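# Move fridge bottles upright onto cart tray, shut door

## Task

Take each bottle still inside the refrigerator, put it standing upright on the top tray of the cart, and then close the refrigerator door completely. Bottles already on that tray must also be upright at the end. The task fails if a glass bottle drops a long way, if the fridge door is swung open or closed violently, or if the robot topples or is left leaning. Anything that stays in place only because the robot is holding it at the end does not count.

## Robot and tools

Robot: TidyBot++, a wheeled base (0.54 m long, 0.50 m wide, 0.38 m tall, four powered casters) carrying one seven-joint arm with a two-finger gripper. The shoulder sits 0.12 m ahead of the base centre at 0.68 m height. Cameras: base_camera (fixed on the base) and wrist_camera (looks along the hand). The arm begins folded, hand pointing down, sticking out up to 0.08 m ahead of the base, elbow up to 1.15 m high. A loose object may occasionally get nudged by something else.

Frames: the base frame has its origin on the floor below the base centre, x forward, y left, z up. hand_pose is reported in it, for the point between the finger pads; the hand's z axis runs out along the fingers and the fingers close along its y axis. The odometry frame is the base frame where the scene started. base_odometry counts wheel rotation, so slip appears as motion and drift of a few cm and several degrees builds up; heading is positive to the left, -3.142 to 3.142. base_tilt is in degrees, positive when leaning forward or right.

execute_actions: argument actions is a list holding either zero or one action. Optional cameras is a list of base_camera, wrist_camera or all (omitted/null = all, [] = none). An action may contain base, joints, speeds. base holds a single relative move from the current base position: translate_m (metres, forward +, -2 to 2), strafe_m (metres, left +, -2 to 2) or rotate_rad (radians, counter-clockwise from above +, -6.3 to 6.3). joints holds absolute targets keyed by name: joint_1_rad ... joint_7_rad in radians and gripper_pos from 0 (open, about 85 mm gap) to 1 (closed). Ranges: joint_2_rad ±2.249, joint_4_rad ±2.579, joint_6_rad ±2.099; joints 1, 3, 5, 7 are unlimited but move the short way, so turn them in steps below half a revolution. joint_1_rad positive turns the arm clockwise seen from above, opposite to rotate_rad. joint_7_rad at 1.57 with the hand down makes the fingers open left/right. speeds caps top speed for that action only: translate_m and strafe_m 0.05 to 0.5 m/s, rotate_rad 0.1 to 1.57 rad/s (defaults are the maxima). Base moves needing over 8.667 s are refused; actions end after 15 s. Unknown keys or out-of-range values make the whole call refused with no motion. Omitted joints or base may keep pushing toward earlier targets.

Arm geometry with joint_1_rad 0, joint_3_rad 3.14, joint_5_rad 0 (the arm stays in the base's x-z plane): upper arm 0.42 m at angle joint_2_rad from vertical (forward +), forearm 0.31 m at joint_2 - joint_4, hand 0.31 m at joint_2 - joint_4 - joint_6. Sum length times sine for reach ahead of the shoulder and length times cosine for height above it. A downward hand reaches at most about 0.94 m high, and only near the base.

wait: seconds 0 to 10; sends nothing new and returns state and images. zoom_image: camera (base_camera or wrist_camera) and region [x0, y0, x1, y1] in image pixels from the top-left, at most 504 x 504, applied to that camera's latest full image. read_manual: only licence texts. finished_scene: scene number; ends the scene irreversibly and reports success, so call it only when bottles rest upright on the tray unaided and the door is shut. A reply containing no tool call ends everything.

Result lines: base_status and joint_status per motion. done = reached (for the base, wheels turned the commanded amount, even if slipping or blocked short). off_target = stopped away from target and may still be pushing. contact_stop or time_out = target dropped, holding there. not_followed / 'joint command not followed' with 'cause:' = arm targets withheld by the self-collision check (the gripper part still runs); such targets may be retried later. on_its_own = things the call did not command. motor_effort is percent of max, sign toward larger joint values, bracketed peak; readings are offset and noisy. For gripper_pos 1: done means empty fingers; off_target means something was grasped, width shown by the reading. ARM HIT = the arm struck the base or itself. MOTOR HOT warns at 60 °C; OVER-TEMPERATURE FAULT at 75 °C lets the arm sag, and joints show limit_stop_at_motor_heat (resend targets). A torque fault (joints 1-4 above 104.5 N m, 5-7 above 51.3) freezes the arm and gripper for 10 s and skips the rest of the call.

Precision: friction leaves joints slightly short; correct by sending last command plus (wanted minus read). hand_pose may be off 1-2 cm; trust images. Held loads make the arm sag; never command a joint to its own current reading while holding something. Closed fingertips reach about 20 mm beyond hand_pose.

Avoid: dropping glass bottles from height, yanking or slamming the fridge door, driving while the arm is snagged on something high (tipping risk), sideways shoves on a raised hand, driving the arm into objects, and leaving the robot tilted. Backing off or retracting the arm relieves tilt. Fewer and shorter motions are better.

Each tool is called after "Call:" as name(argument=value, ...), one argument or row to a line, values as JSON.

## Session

Call:
execute_actions(
  actions=[],
)

Scene clock: 0.00 s.
base_odometry: x=+0.000 y=+0.000 heading=+0.000 (m, m, rad; odometry frame)
base_tilt: forward=+0.3 right=+0.3 (deg)
base_status: not commanded
joint_positions: joint_1_rad=-0.021 joint_2_rad=-0.367 joint_3_rad=+3.148 joint_4_rad=-2.537 joint_5_rad=+0.007 joint_6_rad=-0.911 joint_7_rad=+1.590 gripper_pos=+0.000
joint_status: not commanded
motor_effort: joint_1_rad=+0 joint_2_rad=-2 joint_3_rad=+0 joint_4_rad=+18 joint_5_rad=-1 joint_6_rad=+2 joint_7_rad=+1 (%)
hand_pose: x=+0.2467 y=+0.0017 z=+0.5866 quat_wxyz=(+0.002, +0.999, +0.019, +0.030) (m; base frame)
pictures: base_camera, wrist_camera
Images, in order (width x height): base_camera 644x364, wrist_camera 644x476.

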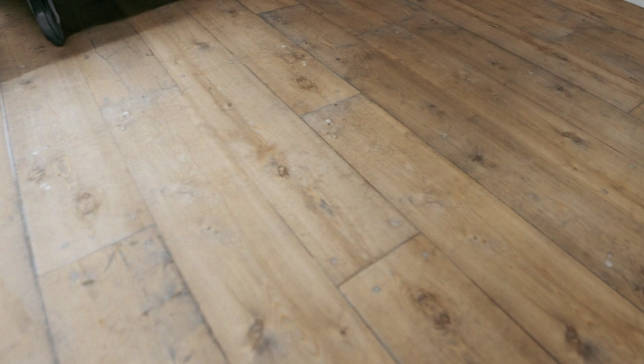

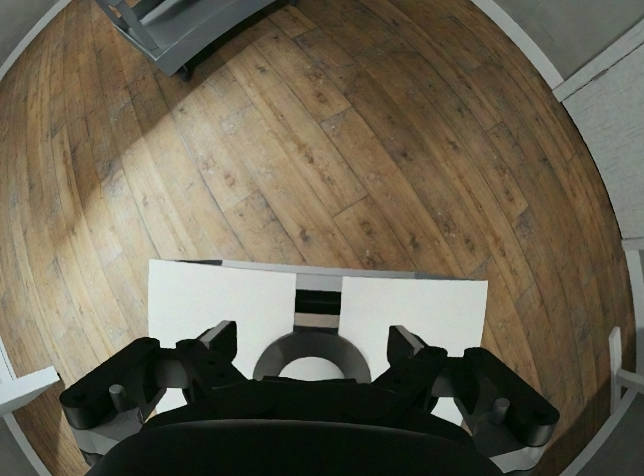

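Call:
execute_actions(
  actions=[
    {"joints":{"joint_1_rad":-0.5,"joint_2_rad":-0.35,"joint_4_rad":-2.2,"joint_6_rad":0.1}},
  ],
  cameras=["wrist_camera"],
)

Call:
execute_actions(
  actions=[
    {"joints":{"joint_1_rad":-2.2}},
  ],
  cameras=["wrist_camera"],
)

Scene clock: 5.03 s.
base_odometry: x=+0.000 y=+0.000 heading=+0.000 (m, m, rad; odometry frame)
base_tilt: forward=+0.3 right=+0.3 (deg)
base_status: not commanded
joint_positions: joint_1_rad=-0.491 joint_2_rad=-0.367 joint_3_rad=+3.148 joint_4_rad=-2.213 joint_5_rad=+0.007 joint_6_rad=+0.061 joint_7_rad=+1.590 gripper_pos=+0.000
joint_status: all done
motor_effort: joint_1_rad=+0(0) joint_2_rad=-9(9) joint_3_rad=+0(1) joint_4_rad=+22(22) joint_5_rad=+0(0) joint_6_rad=+9(9) joint_7_rad=+1(0) (%)
hand_pose: x=+0.5220 y=+0.2130 z=+0.9231 quat_wxyz=(-0.144, +0.753, +0.196, +0.611) (m; base frame)
pictures: wrist_camera
Images, in order (width x height): wrist_camera 644x476.

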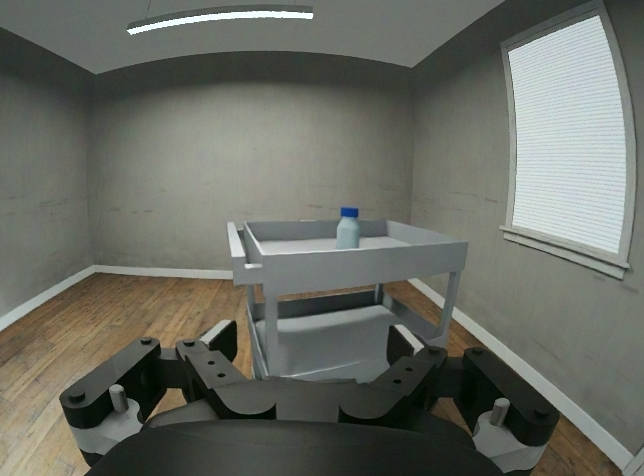

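Scene clock: 7.93 s.
base_odometry: x=+0.000 y=+0.000 heading=+0.000 (m, m, rad; odometry frame)
base_tilt: forward=+0.3 right=+0.3 (deg)
base_status: not commanded
joint_positions: joint_1_rad=-2.190 joint_2_rad=-0.367 joint_3_rad=+3.148 joint_4_rad=-2.213 joint_5_rad=+0.007 joint_6_rad=+0.061 joint_7_rad=+1.590 gripper_pos=+0.000
joint_status: all done
motor_effort: joint_1_rad=+0(0) joint_2_rad=-9(10) joint_3_rad=+0(1) joint_4_rad=+22(22) joint_5_rad=-1(0) joint_6_rad=+9(9) joint_7_rad=+1(0) (%)
hand_pose: x=-0.1441 y=+0.3723 z=+0.9231 quat_wxyz=(-0.554, +0.350, +0.695, +0.296) (m; base frame)
pictures: wrist_camera
Images, in order (width x height): wrist_camera 644x476.

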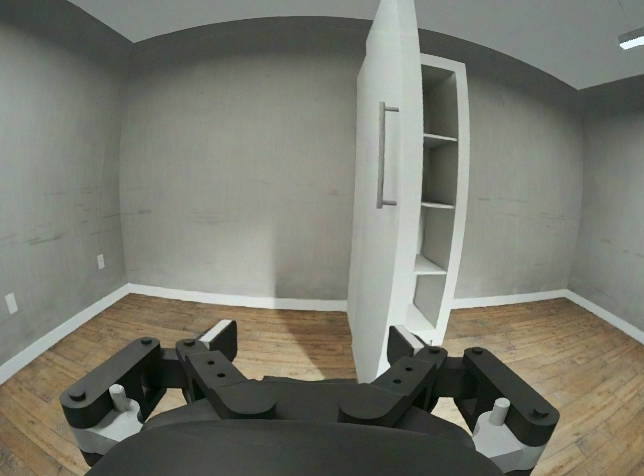

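Call:
execute_actions(
  actions=[
    {"base":{"rotate_rad":2.1},"joints":{"joint_1_rad":0.0,"joint_3_rad":3.14,"joint_5_rad":0,"joint_7_rad":1.57}},
  ],
  cameras=["base_camera"],
)

Call:
execute_actions(
  actions=[
    {"base":{"strafe_m":-0.6}},
  ],
)

Scene clock: 19.17 s.
base_odometry: x=+0.000 y=+0.000 heading=+2.099 (m, m, rad; odometry frame)
base_tilt: forward=+0.3 right=+0.3 (deg)
base_status: done
joint_positions: joint_1_rad=-0.010 joint_2_rad=-0.365 joint_3_rad=+3.148 joint_4_rad=-2.213 joint_5_rad=+0.007 joint_6_rad=+0.061 joint_7_rad=+1.590 gripper_pos=+0.000
joint_status: all done
motor_effort: joint_1_rad=+0(0) joint_2_rad=-9(10) joint_3_rad=+0(1) joint_4_rad=+22(22) joint_5_rad=+0(1) joint_6_rad=+9(9) joint_7_rad=+1(1) (%)
hand_pose: x=+0.5753 y=+0.0023 z=+0.9223 quat_wxyz=(+0.006, +0.779, +0.011, +0.627) (m; base frame)
pictures: base_camera
Images, in order (width x height): base_camera 644x364.

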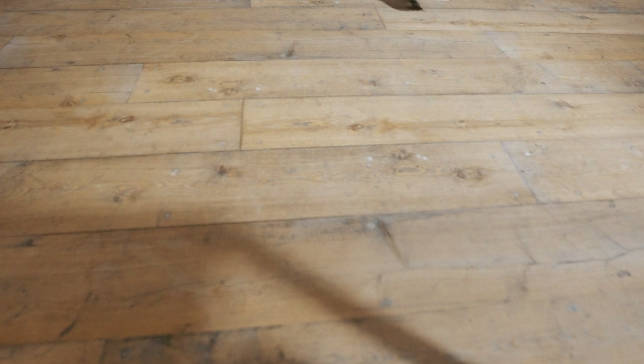

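Scene clock: 21.73 s.
base_odometry: x=+0.518 y=+0.303 heading=+2.100 (m, m, rad; odometry frame)
base_tilt: forward=+0.3 right=+0.3 (deg)
base_status: done
joint_positions: joint_1_rad=-0.008 joint_2_rad=-0.365 joint_3_rad=+3.146 joint_4_rad=-2.213 joint_5_rad=+0.007 joint_6_rad=+0.061 joint_7_rad=+1.590 gripper_pos=+0.000
joint_status: not commanded
motor_effort: joint_1_rad=+0(0) joint_2_rad=-9(10) joint_3_rad=+0(3) joint_4_rad=+22(23) joint_5_rad=-1(1) joint_6_rad=+9(10) joint_7_rad=+1(1) (%)
hand_pose: x=+0.5752 y=+0.0032 z=+0.9223 quat_wxyz=(+0.006, +0.779, +0.012, +0.627) (m; base frame)
pictures: base_camera, wrist_camera
Images, in order (width x height): base_camera 644x364, wrist_camera 644x476.

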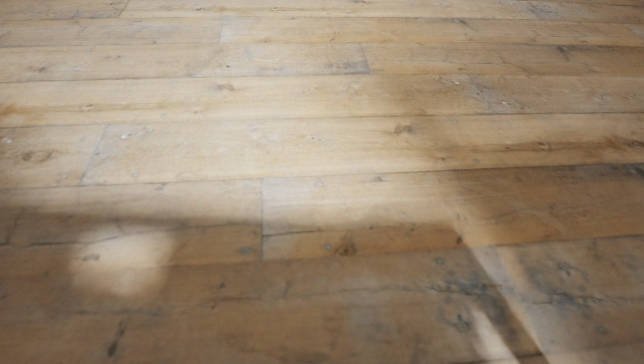

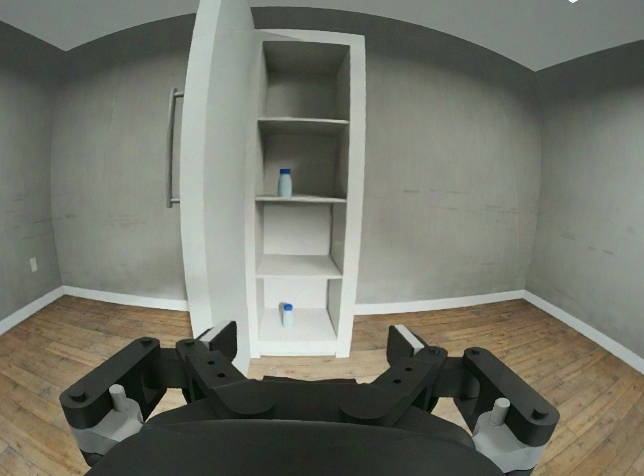

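Call:
execute_actions(
  actions=[
    {"base":{"rotate_rad":0.05},"joints":{"joint_1_rad":-0.05,"joint_2_rad":0.3,"joint_4_rad":-1.44,"joint_6_rad":0.03}},
  ],
  cameras=[],
)

Call:
execute_actions(
  actions=[
    {"base":{"translate_m":0.35}},
  ],
)

Scene clock: 32.60 s.
base_odometry: x=+0.518 y=+0.304 heading=+2.150 (m, m, rad; odometry frame)
base_tilt: forward=+0.3 right=+0.3 (deg)
base_status: done
joint_positions: joint_1_rad=-0.037 joint_2_rad=+0.292 joint_3_rad=+3.142 joint_4_rad=-1.459 joint_5_rad=+0.007 joint_6_rad=+0.061 joint_7_rad=+1.590 gripper_pos=+0.000
joint_status: all done
motor_effort: joint_1_rad=+0(2) joint_2_rad=-34(35) joint_3_rad=+0(2) joint_4_rad=+22(23) joint_5_rad=-1(1) joint_6_rad=+9(9) joint_7_rad=+1(1) (%)
hand_pose: x=+0.8578 y=+0.0289 z=+0.9913 quat_wxyz=(-0.004, +0.748, +0.024, +0.664) (m; base frame)
pictures: none
No camera images: the call's "cameras" was empty. Leave "cameras" out to get every camera's image.

Scene clock: 34.67 s.
base_odometry: x=+0.327 y=+0.597 heading=+2.149 (m, m, rad; odometry frame)
base_tilt: forward=+0.3 right=+0.3 (deg)
base_status: done
joint_positions: joint_1_rad=-0.039 joint_2_rad=+0.300 joint_3_rad=+3.142 joint_4_rad=-1.455 joint_5_rad=+0.007 joint_6_rad=+0.061 joint_7_rad=+1.590 gripper_pos=+0.000
joint_status: not commanded
motor_effort: joint_1_rad=+0(3) joint_2_rad=-34(37) joint_3_rad=+0(2) joint_4_rad=+22(23) joint_5_rad=-1(0) joint_6_rad=+9(10) joint_7_rad=+1(0) (%)
hand_pose: x=+0.8606 y=+0.0302 z=+0.9881 quat_wxyz=(-0.004, +0.749, +0.025, +0.662) (m; base frame)
pictures: base_camera, wrist_camera
Images, in order (width x height): base_camera 644x364, wrist_camera 644x476.

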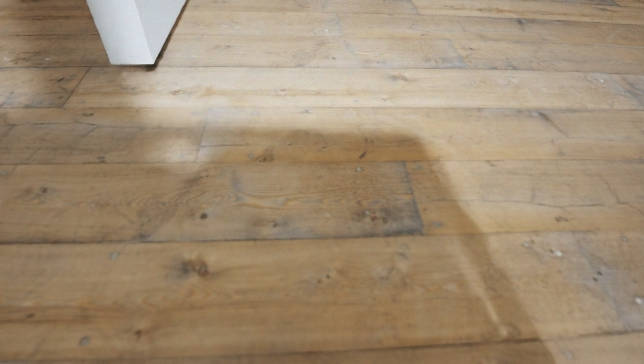

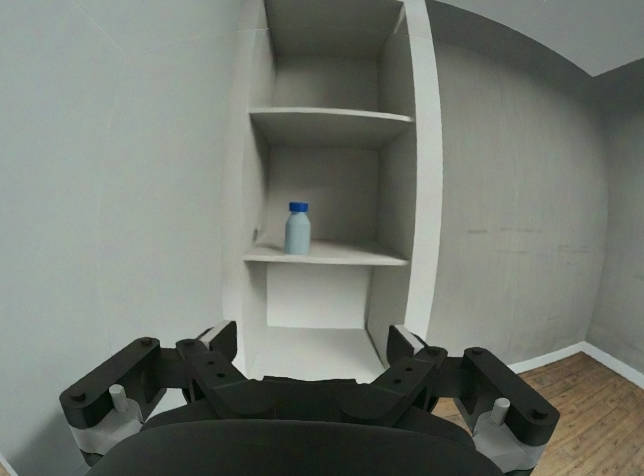

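Call:
execute_actions(
  actions=[
    {"base":{"strafe_m":-0.08},"joints":{"joint_1_rad":-0.22}},
  ],
  cameras=[],
)

Call:
execute_actions(
  actions=[
    {"base":{"translate_m":0.36},"speeds":{"translate_m":0.3}},
  ],
)

Scene clock: 39.43 s.
base_odometry: x=+0.394 y=+0.641 heading=+2.149 (m, m, rad; odometry frame)
base_tilt: forward=+0.3 right=+0.3 (deg)
base_status: done
joint_positions: joint_1_rad=-0.209 joint_2_rad=+0.300 joint_3_rad=+3.142 joint_4_rad=-1.455 joint_5_rad=+0.007 joint_6_rad=+0.061 joint_7_rad=+1.590 gripper_pos=+0.000
joint_status: all done
motor_effort: joint_1_rad=-1(3) joint_2_rad=-34(35) joint_3_rad=-1(2) joint_4_rad=+23(23) joint_5_rad=+0(1) joint_6_rad=+10(10) joint_7_rad=+1(1) (%)
hand_pose: x=+0.8448 y=+0.1554 z=+0.9882 quat_wxyz=(-0.060, +0.744, +0.088, +0.660) (m; base frame)
pictures: none
No camera images: the call's "cameras" was empty. Leave "cameras" out to get every camera's image.

Scene clock: 41.60 s.
base_odometry: x=+0.197 y=+0.943 heading=+2.149 (m, m, rad; odometry frame)
base_tilt: forward=+0.3 right=+0.3 (deg)
base_status: done
joint_positions: joint_1_rad=-0.211 joint_2_rad=+0.299 joint_3_rad=+3.142 joint_4_rad=-1.454 joint_5_rad=+0.007 joint_6_rad=+0.061 joint_7_rad=+1.590 gripper_pos=+0.000
joint_status: not commanded
motor_effort: joint_1_rad=-1(1) joint_2_rad=-34(37) joint_3_rad=-1(1) joint_4_rad=+23(24) joint_5_rad=+0(1) joint_6_rad=+9(10) joint_7_rad=+1(1) (%)
hand_pose: x=+0.8444 y=+0.1565 z=+0.9894 quat_wxyz=(-0.061, +0.743, +0.089, +0.660) (m; base frame)
pictures: base_camera, wrist_camera
Images, in order (width x height): base_camera 644x364, wrist_camera 644x476.

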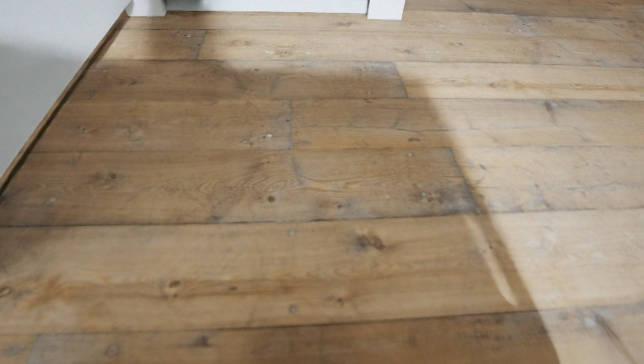

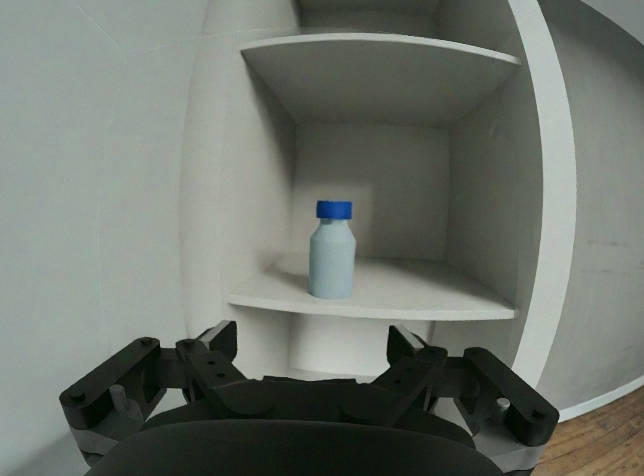

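Call:
execute_actions(
  actions=[
    {"base":{"translate_m":0.15},"speeds":{"translate_m":0.12},"joints":{"joint_1_rad":-0.25,"joint_2_rad":0.33}},
  ],
  cameras=["wrist_camera"],
)

Scene clock: 48.40 s.
base_odometry: x=+0.115 y=+1.069 heading=+2.148 (m, m, rad; odometry frame)
base_tilt: forward=+0.3 right=+0.3 (deg)
base_status: done
joint_positions: joint_1_rad=-0.244 joint_2_rad=+0.321 joint_3_rad=+3.141 joint_4_rad=-1.454 joint_5_rad=+0.007 joint_6_rad=+0.061 joint_7_rad=+1.590 gripper_pos=+0.000
joint_status: all done
motor_effort: joint_1_rad=+0(2) joint_2_rad=-35(36) joint_3_rad=-1(2) joint_4_rad=+23(23) joint_5_rad=+0(1) joint_6_rad=+10(10) joint_7_rad=+1(0) (%)
hand_pose: x=+0.8450 y=+0.1831 z=+0.9730 quat_wxyz=(-0.072, +0.749, +0.102, +0.651) (m; base frame)
pictures: wrist_camera
Images, in order (width x height): wrist_camera 644x476.

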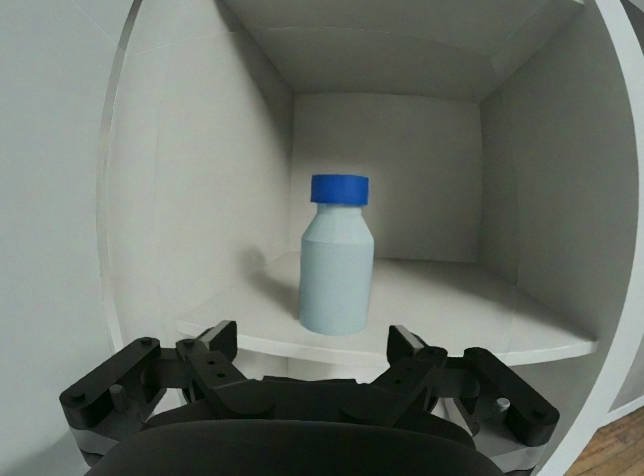

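Call:
execute_actions(
  actions=[
    {"base":{"translate_m":0.075},"speeds":{"translate_m":0.08}},
  ],
  cameras=["wrist_camera"],
)

Scene clock: 54.57 s.
base_odometry: x=+0.075 y=+1.132 heading=+2.147 (m, m, rad; odometry frame)
base_tilt: forward=+0.3 right=+0.3 (deg)
base_status: done
joint_positions: joint_1_rad=-0.245 joint_2_rad=+0.324 joint_3_rad=+3.141 joint_4_rad=-1.454 joint_5_rad=+0.007 joint_6_rad=+0.061 joint_7_rad=+1.590 gripper_pos=+0.000
joint_status: not commanded
motor_effort: joint_1_rad=+0(2) joint_2_rad=-35(37) joint_3_rad=-1(2) joint_4_rad=+22(23) joint_5_rad=+0(1) joint_6_rad=+9(10) joint_7_rad=+1(0) (%)
hand_pose: x=+0.8457 y=+0.1839 z=+0.9710 quat_wxyz=(-0.072, +0.750, +0.103, +0.650) (m; base frame)
pictures: wrist_camera
Images, in order (width x height): wrist_camera 644x476.

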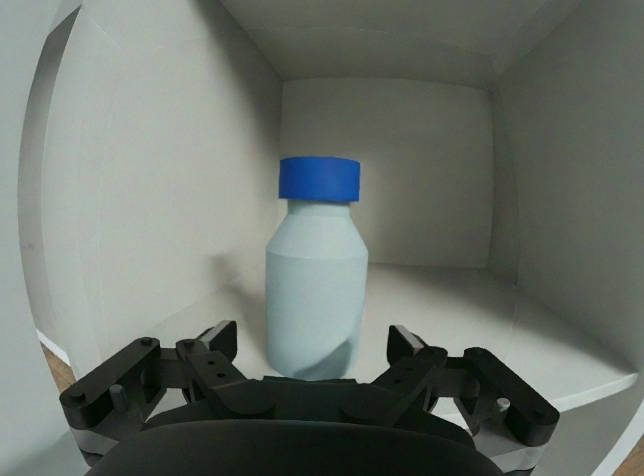

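Call:
execute_actions(
  actions=[
    {"base":{"strafe_m":0.012}},
  ],
  cameras=[],
)

Call:
execute_actions(
  actions=[
    {"base":{"translate_m":0.052},"speeds":{"translate_m":0.07}},
  ],
  cameras=["wrist_camera"],
)

Scene clock: 59.93 s.
base_odometry: x=+0.064 y=+1.125 heading=+2.147 (m, m, rad; odometry frame)
base_tilt: forward=+0.3 right=+0.4 (deg)
base_status: done
joint_positions: joint_1_rad=-0.251 joint_2_rad=+0.324 joint_3_rad=+3.141 joint_4_rad=-1.454 joint_5_rad=+0.007 joint_6_rad=+0.061 joint_7_rad=+1.590 gripper_pos=+0.000
joint_status: not commanded
motor_effort: joint_1_rad=+0(4) joint_2_rad=-34(37) joint_3_rad=+0(4) joint_4_rad=+22(23) joint_5_rad=-1(1) joint_6_rad=+9(9) joint_7_rad=+1(0) (%)
hand_pose: x=+0.8446 y=+0.1882 z=+0.9710 quat_wxyz=(-0.074, +0.749, +0.105, +0.650) (m; base frame)
pictures: none
No camera images: the call's "cameras" was empty. Leave "cameras" out to get every camera's image.

Scene clock: 61.20 s.
base_odometry: x=+0.036 y=+1.169 heading=+2.148 (m, m, rad; odometry frame)
base_tilt: forward=+0.3 right=+0.4 (deg)
base_status: done
joint_positions: joint_1_rad=-0.251 joint_2_rad=+0.325 joint_3_rad=+3.140 joint_4_rad=-1.453 joint_5_rad=+0.007 joint_6_rad=+0.061 joint_7_rad=+1.590 gripper_pos=+0.000
joint_status: not commanded
motor_effort: joint_1_rad=+0(3) joint_2_rad=-35(37) joint_3_rad=-1(3) joint_4_rad=+22(24) joint_5_rad=+0(0) joint_6_rad=+10(10) joint_7_rad=+1(1) (%)
hand_pose: x=+0.8448 y=+0.1885 z=+0.9705 quat_wxyz=(-0.074, +0.750, +0.105, +0.649) (m; base frame)
pictures: wrist_camera
Images, in order (width x height): wrist_camera 644x476.

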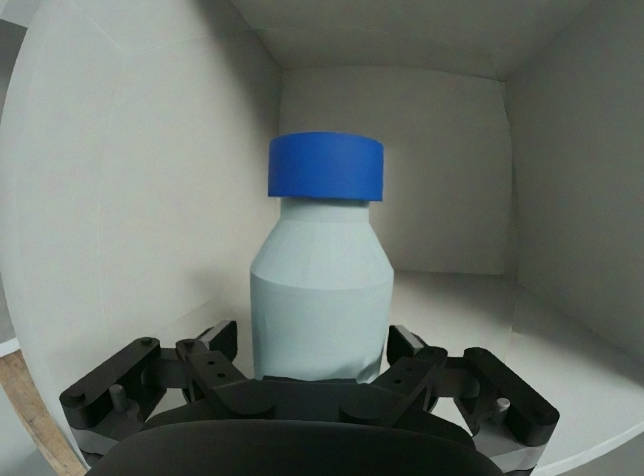

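Call:
execute_actions(
  actions=[
    {"joints":{"gripper_pos":1}},
  ],
  cameras=[],
)

Call:
execute_actions(
  actions=[
    {"joints":{"joint_2_rad":0.2,"joint_4_rad":-1.42,"joint_6_rad":0.1}},
  ],
  cameras=["wrist_camera"],
)

Call:
execute_actions(
  actions=[
    {"base":{"translate_m":-0.8},"speeds":{"translate_m":0.3}},
  ],
  cameras=[],
)

Call:
execute_actions(
  actions=[
    {"joints":{"joint_1_rad":0,"joint_2_rad":-0.2,"joint_4_rad":-1.95,"joint_6_rad":0.1}},
  ],
  cameras=[],
)

Call:
execute_actions(
  actions=[
    {"base":{"rotate_rad":-1.75},"speeds":{"rotate_rad":0.7}},
  ],
)

Scene clock: 69.60 s.
base_odometry: x=+0.036 y=+1.169 heading=+2.148 (m, m, rad; odometry frame)
base_tilt: forward=+0.3 right=+0.3 (deg)
base_status: not commanded
joint_positions: joint_1_rad=-0.251 joint_2_rad=+0.325 joint_3_rad=+3.140 joint_4_rad=-1.453 joint_5_rad=+0.007 joint_6_rad=+0.061 joint_7_rad=+1.590 gripper_pos=+0.245
joint_status: gripper_pos off_target (ended at +0.245, target +1.000)
motor_effort: joint_1_rad=+0(3) joint_2_rad=-34(35) joint_3_rad=+0(3) joint_4_rad=+22(23) joint_5_rad=+0(0) joint_6_rad=+9(9) joint_7_rad=+1(1) (%)
hand_pose: x=+0.8450 y=+0.1880 z=+0.9710 quat_wxyz=(-0.074, +0.749, +0.105, +0.650) (m; base frame)
pictures: none
No camera images: the call's "cameras" was empty. Leave "cameras" out to get every camera's image.

Scene clock: 70.80 s.
base_odometry: x=+0.036 y=+1.169 heading=+2.148 (m, m, rad; odometry frame)
base_tilt: forward=+0.2 right=+0.3 (deg)
base_status: not commanded
joint_positions: joint_1_rad=-0.251 joint_2_rad=+0.233 joint_3_rad=+3.140 joint_4_rad=-1.453 joint_5_rad=+0.007 joint_6_rad=+0.061 joint_7_rad=+1.590 gripper_pos=+0.245
joint_status: all done
motor_effort: joint_1_rad=+0(0) joint_2_rad=-36(45) joint_3_rad=-1(1) joint_4_rad=+27(29) joint_5_rad=+0(1) joint_6_rad=+13(14) joint_7_rad=+1(1) (%)
hand_pose: x=+0.8162 y=+0.1807 z=+1.0381 quat_wxyz=(-0.077, +0.719, +0.101, +0.683) (m; base frame)
pictures: wrist_camera
Images, in order (width x height): wrist_camera 644x476.

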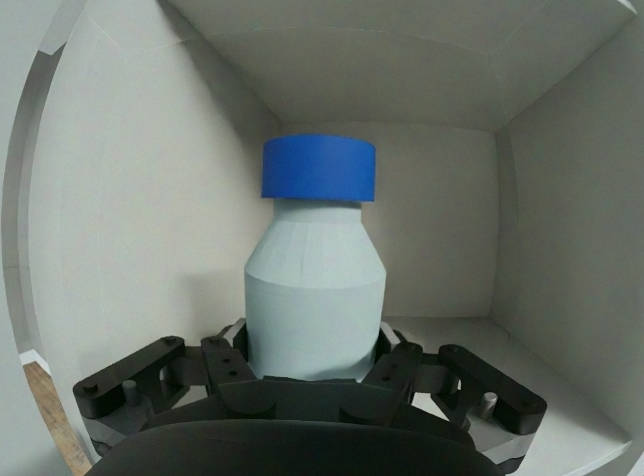

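Scene clock: 74.50 s.
base_odometry: x=+0.472 y=+0.498 heading=+2.148 (m, m, rad; odometry frame)
base_tilt: forward=+0.3 right=+0.4 (deg)
base_status: done
joint_positions: joint_1_rad=-0.250 joint_2_rad=+0.231 joint_3_rad=+3.140 joint_4_rad=-1.453 joint_5_rad=+0.007 joint_6_rad=+0.061 joint_7_rad=+1.590 gripper_pos=+0.245
joint_status: not commanded
motor_effort: joint_1_rad=+0(4) joint_2_rad=-37(42) joint_3_rad=+0(4) joint_4_rad=+27(29) joint_5_rad=-1(0) joint_6_rad=+13(15) joint_7_rad=+0(0) (%)
hand_pose: x=+0.8156 y=+0.1803 z=+1.0393 quat_wxyz=(-0.077, +0.718, +0.100, +0.684) (m; base frame)
pictures: none
No camera images: the call's "cameras" was empty. Leave "cameras" out to get every camera's image.

Scene clock: 76.23 s.
base_odometry: x=+0.472 y=+0.498 heading=+2.148 (m, m, rad; odometry frame)
base_tilt: forward=+0.2 right=+0.4 (deg)
base_status: not commanded
joint_positions: joint_1_rad=-0.011 joint_2_rad=-0.166 joint_3_rad=+3.140 joint_4_rad=-1.959 joint_5_rad=+0.007 joint_6_rad=+0.061 joint_7_rad=+1.590 gripper_pos=+0.245
joint_status: all done
motor_effort: joint_1_rad=+0(1) joint_2_rad=-21(38) joint_3_rad=+0(2) joint_4_rad=+27(28) joint_5_rad=+0(1) joint_6_rad=+14(15) joint_7_rad=+1(0) (%)
hand_pose: x=+0.6633 y=+0.0084 z=+0.9775 quat_wxyz=(+0.004, +0.762, +0.015, +0.648) (m; base frame)
pictures: none
No camera images: the call's "cameras" was empty. Leave "cameras" out to get every camera's image.

Scene clock: 79.53 s.
base_odometry: x=+0.472 y=+0.498 heading=+0.399 (m, m, rad; odometry frame)
base_tilt: forward=+0.3 right=+0.3 (deg)
base_status: done
joint_positions: joint_1_rad=+0.001 joint_2_rad=-0.166 joint_3_rad=+3.142 joint_4_rad=-1.959 joint_5_rad=+0.007 joint_6_rad=+0.061 joint_7_rad=+1.590 gripper_pos=+0.245
joint_status: not commanded
motor_effort: joint_1_rad=-1(3) joint_2_rad=-20(22) joint_3_rad=+0(4) joint_4_rad=+27(27) joint_5_rad=-1(1) joint_6_rad=+13(13) joint_7_rad=+1(1) (%)
hand_pose: x=+0.6634 y=+0.0007 z=+0.9775 quat_wxyz=(+0.009, +0.762, +0.010, +0.648) (m; base frame)
pictures: base_camera, wrist_camera
Images, in order (width x height): base_camera 644x364, wrist_camera 644x476.

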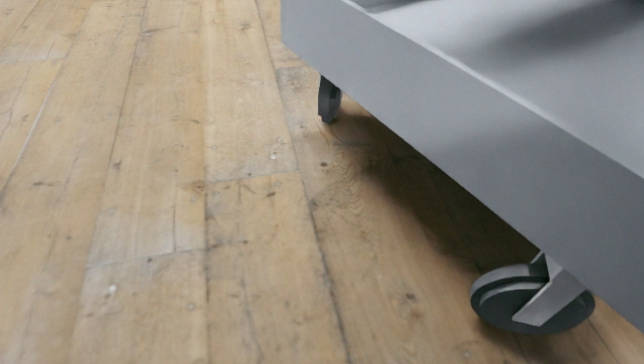

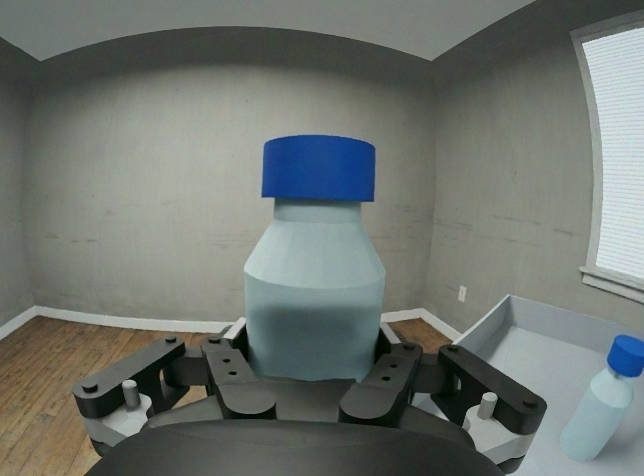

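Call:
execute_actions(
  actions=[
    {"base":{"strafe_m":0.27},"speeds":{"strafe_m":0.2}},
  ],
  cameras=[],
)

Call:
execute_actions(
  actions=[
    {"joints":{"joint_1_rad":0.85,"joint_2_rad":-0.2}},
  ],
)

Call:
execute_actions(
  actions=[
    {"joints":{"joint_1_rad":0.6}},
  ],
  cameras=["wrist_camera"],
)

Scene clock: 94.03 s.
base_odometry: x=+0.368 y=+0.747 heading=+0.398 (m, m, rad; odometry frame)
base_tilt: forward=+0.3 right=+0.4 (deg)
base_status: done
joint_positions: joint_1_rad=+0.001 joint_2_rad=-0.166 joint_3_rad=+3.141 joint_4_rad=-1.959 joint_5_rad=+0.007 joint_6_rad=+0.061 joint_7_rad=+1.590 gripper_pos=+0.245
joint_status: not commanded
motor_effort: joint_1_rad=+0(2) joint_2_rad=-21(22) joint_3_rad=+0(3) joint_4_rad=+27(28) joint_5_rad=-1(1) joint_6_rad=+13(14) joint_7_rad=+1(1) (%)
hand_pose: x=+0.6634 y=+0.0014 z=+0.9775 quat_wxyz=(+0.009, +0.762, +0.010, +0.648) (m; base frame)
pictures: none
No camera images: the call's "cameras" was empty. Leave "cameras" out to get every camera's image.

Scene clock: 96.17 s.
base_odometry: x=+0.368 y=+0.747 heading=+0.398 (m, m, rad; odometry frame)
base_tilt: forward=+0.2 right=+0.4 (deg)
base_status: not commanded
joint_positions: joint_1_rad=+0.843 joint_2_rad=-0.166 joint_3_rad=+3.142 joint_4_rad=-1.959 joint_5_rad=+0.007 joint_6_rad=+0.061 joint_7_rad=+1.590 gripper_pos=+0.245
joint_status: all done
motor_effort: joint_1_rad=+0(2) joint_2_rad=-20(22) joint_3_rad=+0(1) joint_4_rad=+27(27) joint_5_rad=+0(1) joint_6_rad=+12(13) joint_7_rad=+0(1) (%)
hand_pose: x=+0.4821 y=-0.4056 z=+0.9775 quat_wxyz=(+0.273, +0.699, -0.302, +0.588) (m; base frame)
pictures: base_camera, wrist_camera
Images, in order (width x height): base_camera 644x364, wrist_camera 644x476.

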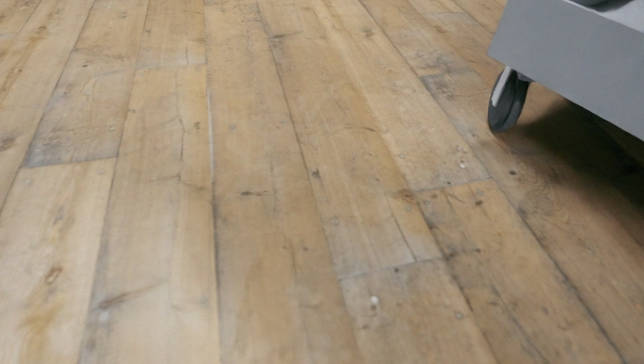

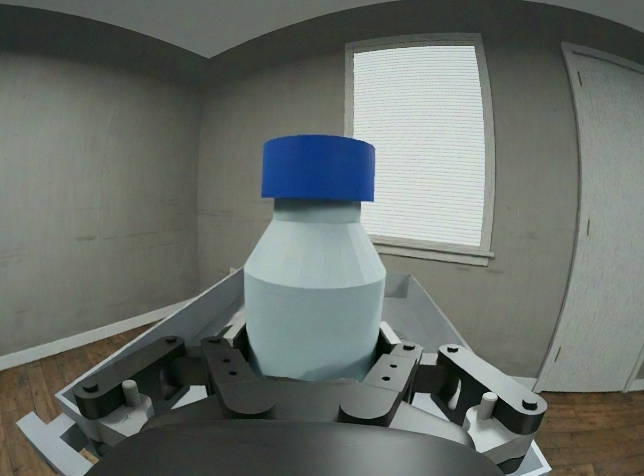

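Scene clock: 97.47 s.
base_odometry: x=+0.368 y=+0.747 heading=+0.398 (m, m, rad; odometry frame)
base_tilt: forward=+0.3 right=+0.3 (deg)
base_status: not commanded
joint_positions: joint_1_rad=+0.605 joint_2_rad=-0.166 joint_3_rad=+3.139 joint_4_rad=-1.959 joint_5_rad=+0.007 joint_6_rad=+0.061 joint_7_rad=+1.590 gripper_pos=+0.245
joint_status: all done
motor_effort: joint_1_rad=+0(2) joint_2_rad=-20(21) joint_3_rad=+0(1) joint_4_rad=+27(27) joint_5_rad=-1(1) joint_6_rad=+13(13) joint_7_rad=+0(0) (%)
hand_pose: x=+0.5684 y=-0.3071 z=+0.9775 quat_wxyz=(+0.200, +0.730, -0.216, +0.616) (m; base frame)
pictures: wrist_camera
Images, in order (width x height): wrist_camera 644x476.

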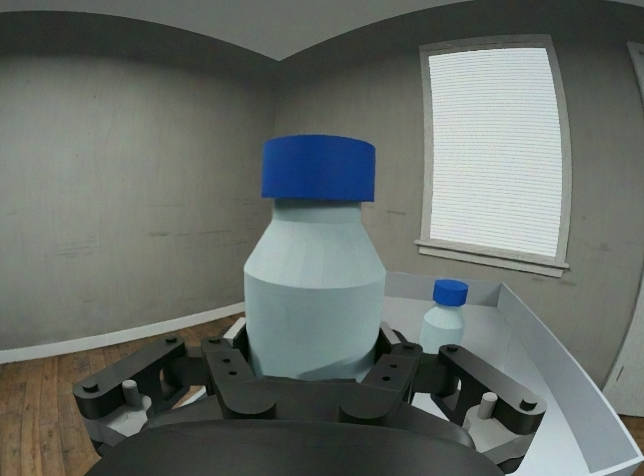

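Call:
execute_actions(
  actions=[
    {"joints":{"joint_1_rad":0.74,"joint_2_rad":0.03,"joint_4_rad":-1.82,"joint_6_rad":0.26}},
  ],
  cameras=["wrist_camera"],
)

Call:
execute_actions(
  actions=[
    {"joints":{"joint_2_rad":0.11,"joint_4_rad":-1.97,"joint_6_rad":0.44}},
  ],
  cameras=["wrist_camera"],
)

Scene clock: 106.90 s.
base_odometry: x=+0.368 y=+0.747 heading=+0.398 (m, m, rad; odometry frame)
base_tilt: forward=+0.3 right=+0.3 (deg)
base_status: not commanded
joint_positions: joint_1_rad=+0.733 joint_2_rad=+0.053 joint_3_rad=+3.139 joint_4_rad=-1.862 joint_5_rad=+0.007 joint_6_rad=+0.185 joint_7_rad=+1.590 gripper_pos=+0.245
joint_status: joint_4_rad off_target (ended at -1.862, target -1.820); joint_6_rad off_target (ended at +0.185, target +0.260); the others done
motor_effort: joint_1_rad=-1(1) joint_2_rad=-29(32) joint_3_rad=+0(1) joint_4_rad=+26(28) joint_5_rad=+0(1) joint_6_rad=+13(13) joint_7_rad=+1(0) (%)
hand_pose: x=+0.5859 y=-0.4164 z=+0.9461 quat_wxyz=(+0.239, +0.715, -0.262, +0.603) (m; base frame)
pictures: wrist_camera
Images, in order (width x height): wrist_camera 644x476.

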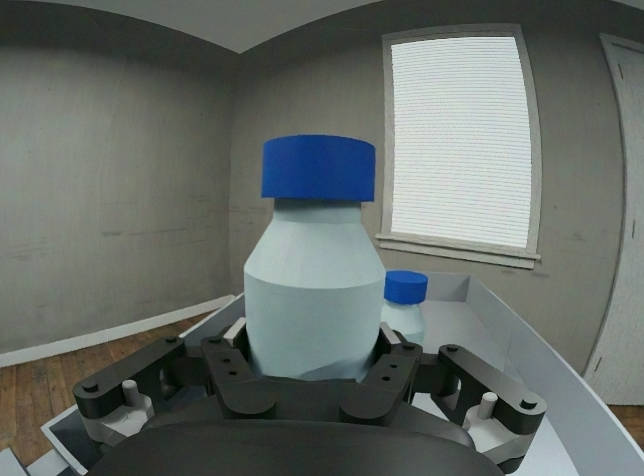

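Scene clock: 108.07 s.
base_odometry: x=+0.368 y=+0.747 heading=+0.398 (m, m, rad; odometry frame)
base_tilt: forward=+0.3 right=+0.3 (deg)
base_status: not commanded
joint_positions: joint_1_rad=+0.733 joint_2_rad=+0.129 joint_3_rad=+3.139 joint_4_rad=-1.985 joint_5_rad=+0.007 joint_6_rad=+0.365 joint_7_rad=+1.590 gripper_pos=+0.245
joint_status: joint_6_rad off_target (ended at +0.365, target +0.440); the others done
motor_effort: joint_1_rad=-1(1) joint_2_rad=-30(33) joint_3_rad=+0(1) joint_4_rad=+25(26) joint_5_rad=-1(1) joint_6_rad=+13(15) joint_7_rad=+0(1) (%)
hand_pose: x=+0.5891 y=-0.4187 z=+0.8812 quat_wxyz=(+0.236, +0.720, -0.264, +0.596) (m; base frame)
pictures: wrist_camera
Images, in order (width x height): wrist_camera 644x476.

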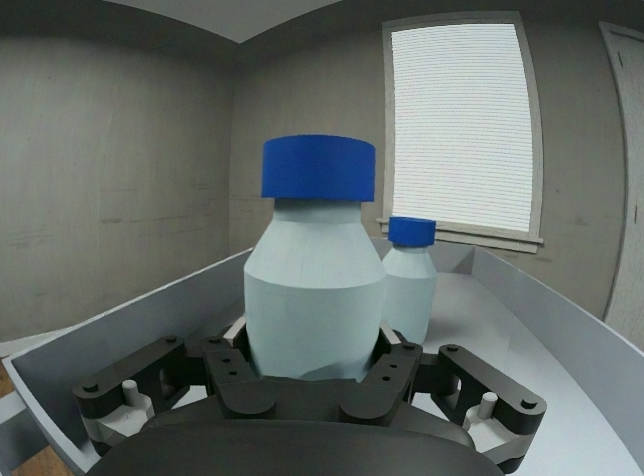

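Call:
execute_actions(
  actions=[
    {"joints":{"joint_2_rad":0.15,"joint_4_rad":-2.02,"joint_6_rad":0.47}},
  ],
  cameras=["wrist_camera"],
)

Scene clock: 111.10 s.
base_odometry: x=+0.368 y=+0.747 heading=+0.398 (m, m, rad; odometry frame)
base_tilt: forward=+0.3 right=+0.3 (deg)
base_status: not commanded
joint_positions: joint_1_rad=+0.733 joint_2_rad=+0.131 joint_3_rad=+3.139 joint_4_rad=-2.008 joint_5_rad=+0.007 joint_6_rad=+0.414 joint_7_rad=+1.590 gripper_pos=+0.245
joint_status: joint_6_rad off_target (ended at +0.414, target +0.470); the others done
motor_effort: joint_1_rad=+0(0) joint_2_rad=-25(30) joint_3_rad=+0(0) joint_4_rad=+21(26) joint_5_rad=-1(0) joint_6_rad=+10(13) joint_7_rad=+0(1) (%)
hand_pose: x=+0.5875 y=-0.4171 z=+0.8818 quat_wxyz=(+0.239, +0.713, -0.261, +0.605) (m; base frame)
pictures: wrist_camera
Images, in order (width x height): wrist_camera 644x476.

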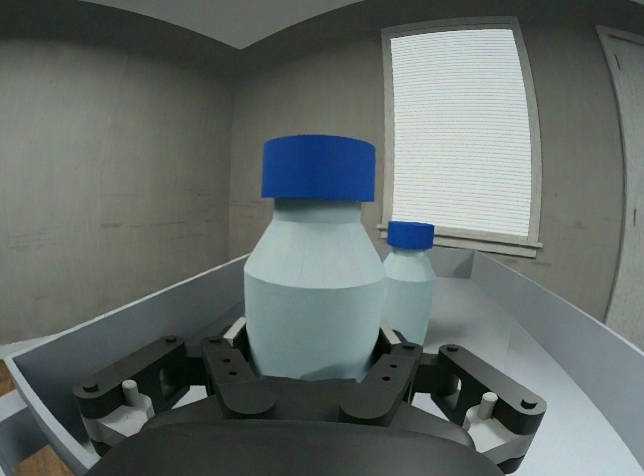

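Call:
execute_actions(
  actions=[
    {"joints":{"joint_2_rad":0.16,"joint_4_rad":-2.0,"joint_6_rad":0.31}},
  ],
  cameras=["wrist_camera"],
)

Call:
execute_actions(
  actions=[
    {"joints":{"gripper_pos":0.05}},
  ],
  cameras=["wrist_camera"],
)

Scene clock: 115.53 s.
base_odometry: x=+0.368 y=+0.747 heading=+0.398 (m, m, rad; odometry frame)
base_tilt: forward=+0.3 right=+0.3 (deg)
base_status: not commanded
joint_positions: joint_1_rad=+0.733 joint_2_rad=+0.127 joint_3_rad=+3.139 joint_4_rad=-1.991 joint_5_rad=+0.007 joint_6_rad=+0.358 joint_7_rad=+1.590 gripper_pos=+0.245
joint_status: all done
motor_effort: joint_1_rad=+1(1) joint_2_rad=-18(24) joint_3_rad=+1(1) joint_4_rad=+17(21) joint_5_rad=-1(1) joint_6_rad=+7(11) joint_7_rad=+1(1) (%)
hand_pose: x=+0.5876 y=-0.4174 z=+0.8765 quat_wxyz=(+0.234, +0.724, -0.266, +0.592) (m; base frame)
pictures: wrist_camera
Images, in order (width x height): wrist_camera 644x476.

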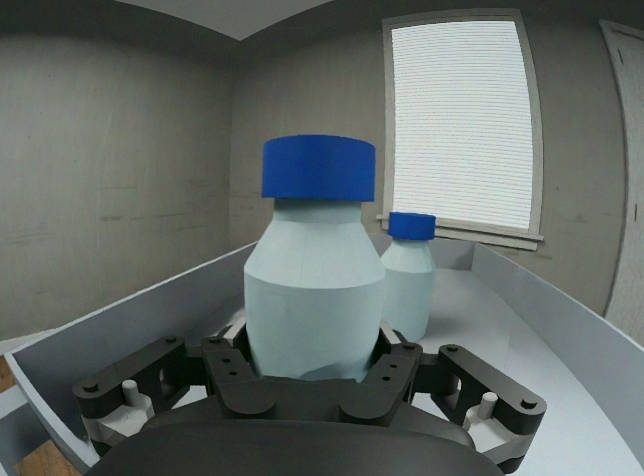

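Scene clock: 116.63 s.
base_odometry: x=+0.368 y=+0.747 heading=+0.398 (m, m, rad; odometry frame)
base_tilt: forward=+0.2 right=+0.3 (deg)
base_status: not commanded
joint_positions: joint_1_rad=+0.733 joint_2_rad=+0.128 joint_3_rad=+3.139 joint_4_rad=-1.991 joint_5_rad=+0.007 joint_6_rad=+0.357 joint_7_rad=+1.590 gripper_pos=+0.050
joint_status: all done
motor_effort: joint_1_rad=+0(1) joint_2_rad=-20(23) joint_3_rad=+0(1) joint_4_rad=+19(21) joint_5_rad=-1(1) joint_6_rad=+7(10) joint_7_rad=+1(1) (%)
hand_pose: x=+0.5876 y=-0.4174 z=+0.8759 quat_wxyz=(+0.234, +0.724, -0.266, +0.592) (m; base frame)
pictures: wrist_camera
Images, in order (width x height): wrist_camera 644x476.

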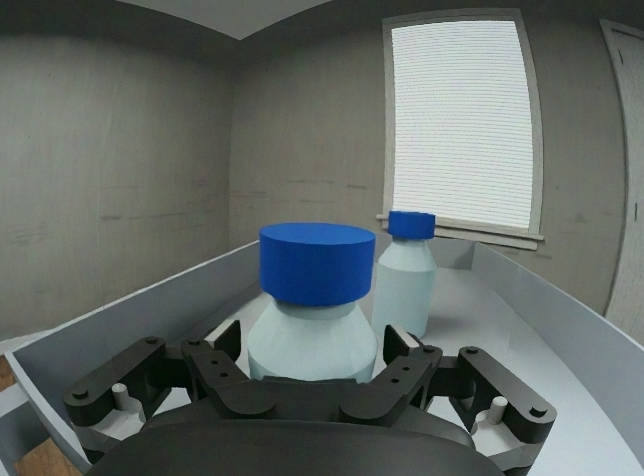

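Call:
execute_actions(
  actions=[
    {"joints":{"gripper_pos":0,"joint_2_rad":-0.02,"joint_4_rad":-1.8,"joint_6_rad":0.3}},
  ],
  cameras=["wrist_camera"],
)

Call:
execute_actions(
  actions=[
    {"joints":{"joint_1_rad":0.0,"joint_2_rad":-0.35,"joint_4_rad":-2.2,"joint_6_rad":0.0}},
  ],
  cameras=[],
)

Call:
execute_actions(
  actions=[
    {"joints":{"joint_1_rad":-1.75,"joint_4_rad":-2.5,"joint_6_rad":-0.6}},
  ],
)

Scene clock: 127.93 s.
base_odometry: x=+0.368 y=+0.747 heading=+0.398 (m, m, rad; odometry frame)
base_tilt: forward=+0.3 right=+0.3 (deg)
base_status: not commanded
joint_positions: joint_1_rad=+0.733 joint_2_rad=-0.025 joint_3_rad=+3.139 joint_4_rad=-1.804 joint_5_rad=+0.007 joint_6_rad=+0.343 joint_7_rad=+1.590 gripper_pos=+0.000
joint_status: all done
motor_effort: joint_1_rad=-1(0) joint_2_rad=-22(30) joint_3_rad=+0(0) joint_4_rad=+22(24) joint_5_rad=-1(1) joint_6_rad=+9(11) joint_7_rad=+1(1) (%)
hand_pose: x=+0.5713 y=-0.4027 z=+1.0794 quat_wxyz=(+0.278, +0.618, -0.226, +0.700) (m; base frame)
pictures: wrist_camera
Images, in order (width x height): wrist_camera 644x476.

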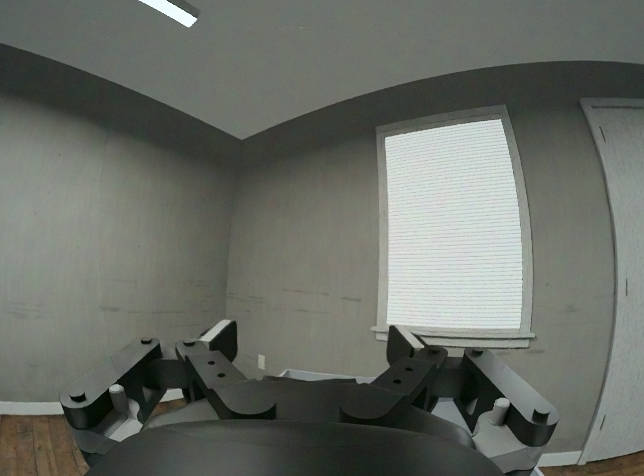

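Scene clock: 129.93 s.
base_odometry: x=+0.368 y=+0.747 heading=+0.398 (m, m, rad; odometry frame)
base_tilt: forward=+0.3 right=+0.3 (deg)
base_status: not commanded
joint_positions: joint_1_rad=+0.010 joint_2_rad=-0.332 joint_3_rad=+3.139 joint_4_rad=-2.183 joint_5_rad=+0.007 joint_6_rad=+0.046 joint_7_rad=+1.590 gripper_pos=+0.000
joint_status: all done
motor_effort: joint_1_rad=+0(0) joint_2_rad=-10(22) joint_3_rad=+0(2) joint_4_rad=+22(23) joint_5_rad=-1(0) joint_6_rad=+9(10) joint_7_rad=+1(0) (%)
hand_pose: x=+0.5867 y=-0.0015 z=+0.9208 quat_wxyz=(+0.011, +0.785, +0.008, +0.620) (m; base frame)
pictures: none
No camera images: the call's "cameras" was empty. Leave "cameras" out to get every camera's image.

Scene clock: 132.87 s.
base_odometry: x=+0.368 y=+0.747 heading=+0.398 (m, m, rad; odometry frame)
base_tilt: forward=+0.3 right=+0.3 (deg)
base_status: not commanded
joint_positions: joint_1_rad=-1.739 joint_2_rad=-0.332 joint_3_rad=+3.139 joint_4_rad=-2.481 joint_5_rad=+0.007 joint_6_rad=-0.553 joint_7_rad=+1.590 gripper_pos=+0.000
joint_status: all done
motor_effort: joint_1_rad=-1(0) joint_2_rad=-5(9) joint_3_rad=+0(1) joint_4_rad=+17(22) joint_5_rad=-1(1) joint_6_rad=+4(9) joint_7_rad=+1(1) (%)
hand_pose: x=+0.0748 y=+0.2548 z=+0.6263 quat_wxyz=(-0.164, +0.619, +0.754, +0.144) (m; base frame)
pictures: base_camera, wrist_camera
Images, in order (width x height): base_camera 644x364, wrist_camera 644x476.

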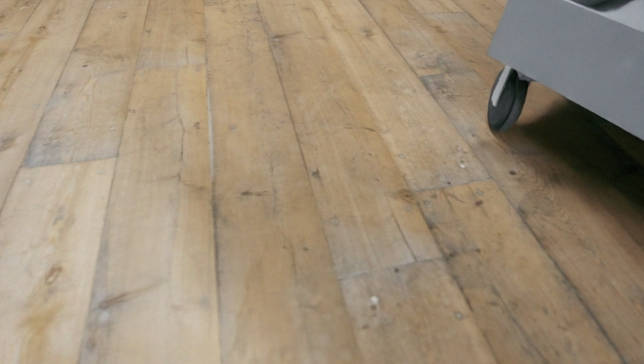

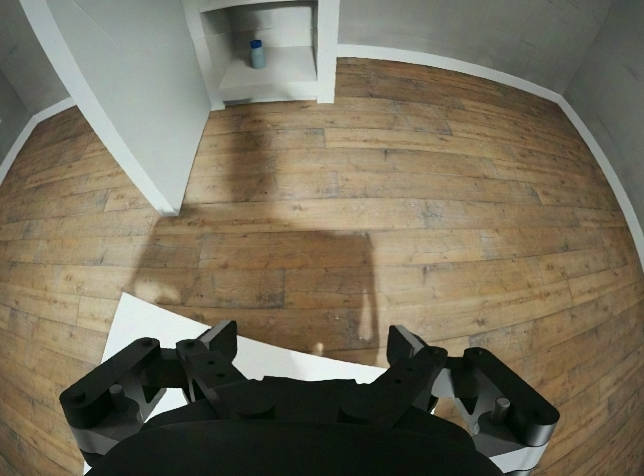

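Call:
execute_actions(
  actions=[
    {"base":{"rotate_rad":1.75},"joints":{"joint_1_rad":-0.1}},
  ],
  cameras=[],
)

Call:
execute_actions(
  actions=[
    {"joints":{"joint_2_rad":1.55,"joint_4_rad":-1.47,"joint_6_rad":1.03}},
  ],
)

Scene clock: 143.63 s.
base_odometry: x=+0.368 y=+0.747 heading=+2.147 (m, m, rad; odometry frame)
base_tilt: forward=+0.3 right=+0.3 (deg)
base_status: done
joint_positions: joint_1_rad=-0.111 joint_2_rad=-0.333 joint_3_rad=+3.139 joint_4_rad=-2.482 joint_5_rad=+0.007 joint_6_rad=-0.553 joint_7_rad=+1.590 gripper_pos=+0.000
joint_status: all done
motor_effort: joint_1_rad=+0(1) joint_2_rad=-5(6) joint_3_rad=+0(0) joint_4_rad=+17(17) joint_5_rad=-1(1) joint_6_rad=+4(5) joint_7_rad=+0(0) (%)
hand_pose: x=+0.3755 y=+0.0293 z=+0.6260 quat_wxyz=(-0.007, +0.974, +0.067, +0.218) (m; base frame)
pictures: none
No camera images: the call's "cameras" was empty. Leave "cameras" out to get every camera's image.

Scene clock: 146.67 s.
base_odometry: x=+0.368 y=+0.747 heading=+2.146 (m, m, rad; odometry frame)
base_tilt: forward=+0.3 right=+0.3 (deg)
base_status: not commanded
joint_positions: joint_1_rad=-0.111 joint_2_rad=+1.541 joint_3_rad=+3.139 joint_4_rad=-1.490 joint_5_rad=+0.007 joint_6_rad=+0.982 joint_7_rad=+1.590 gripper_pos=+0.000
joint_status: all done
motor_effort: joint_1_rad=-1(0) joint_2_rad=-45(48) joint_3_rad=-1(1) joint_4_rad=+7(17) joint_5_rad=-1(1) joint_6_rad=+8(8) joint_7_rad=+1(1) (%)
hand_pose: x=+0.8456 y=+0.0854 z=+0.2386 quat_wxyz=(-0.027, +0.853, +0.058, +0.519) (m; base frame)
pictures: base_camera, wrist_camera
Images, in order (width x height): base_camera 644x364, wrist_camera 644x476.

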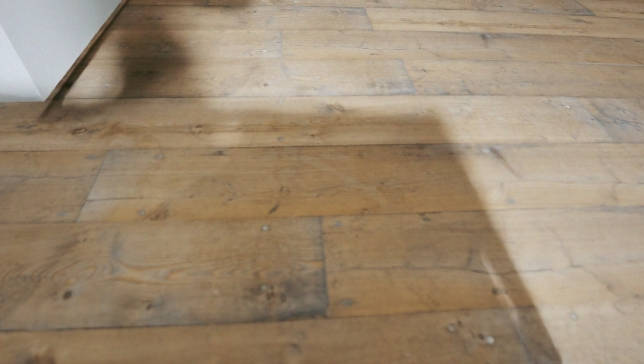

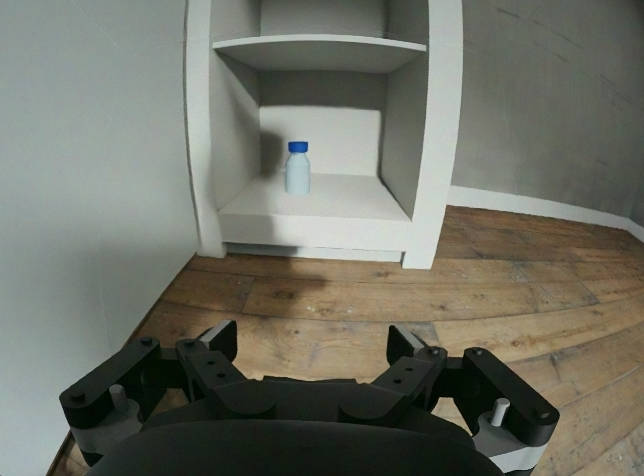

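Call:
execute_actions(
  actions=[
    {"base":{"strafe_m":0.04},"joints":{"joint_1_rad":-0.19,"joint_2_rad":1.78,"joint_4_rad":-0.83,"joint_6_rad":0.68}},
  ],
  cameras=[],
)

Call:
execute_actions(
  actions=[
    {"base":{"translate_m":0.33},"speeds":{"translate_m":0.2}},
  ],
)

Scene clock: 157.70 s.
base_odometry: x=+0.334 y=+0.725 heading=+2.148 (m, m, rad; odometry frame)
base_tilt: forward=+0.4 right=+0.4 (deg)
base_status: done
joint_positions: joint_1_rad=-0.182 joint_2_rad=+1.762 joint_3_rad=+3.139 joint_4_rad=-0.849 joint_5_rad=+0.007 joint_6_rad=+0.727 joint_7_rad=+1.590 gripper_pos=+0.000
joint_status: all done
motor_effort: joint_1_rad=+0(4) joint_2_rad=-52(53) joint_3_rad=-1(3) joint_4_rad=+14(14) joint_5_rad=-1(0) joint_6_rad=+9(9) joint_7_rad=+0(0) (%)
hand_pose: x=+0.9721 y=+0.1606 z=+0.2343 quat_wxyz=(-0.049, +0.805, +0.084, +0.586) (m; base frame)
pictures: none
No camera images: the call's "cameras" was empty. Leave "cameras" out to get every camera's image.

Scene clock: 160.13 s.
base_odometry: x=+0.154 y=+1.002 heading=+2.149 (m, m, rad; odometry frame)
base_tilt: forward=+0.3 right=+0.3 (deg)
base_status: done
joint_positions: joint_1_rad=-0.183 joint_2_rad=+1.767 joint_3_rad=+3.139 joint_4_rad=-0.844 joint_5_rad=+0.007 joint_6_rad=+0.727 joint_7_rad=+1.590 gripper_pos=+0.000
joint_status: not commanded
motor_effort: joint_1_rad=+0(3) joint_2_rad=-52(53) joint_3_rad=-1(2) joint_4_rad=+14(15) joint_5_rad=-1(1) joint_6_rad=+9(9) joint_7_rad=+1(1) (%)
hand_pose: x=+0.9716 y=+0.1618 z=+0.2325 quat_wxyz=(-0.050, +0.804, +0.084, +0.586) (m; base frame)
pictures: base_camera, wrist_camera
Images, in order (width x height): base_camera 644x364, wrist_camera 644x476.

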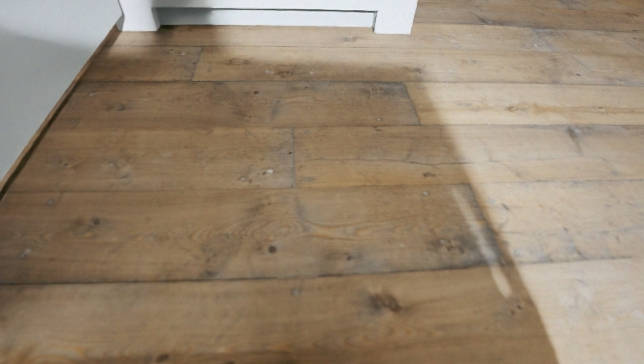

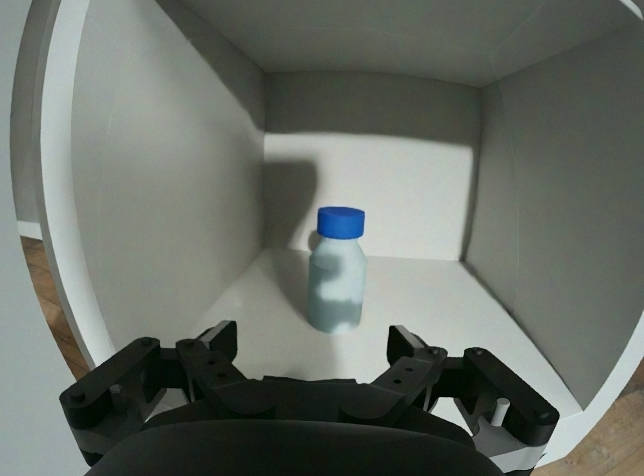

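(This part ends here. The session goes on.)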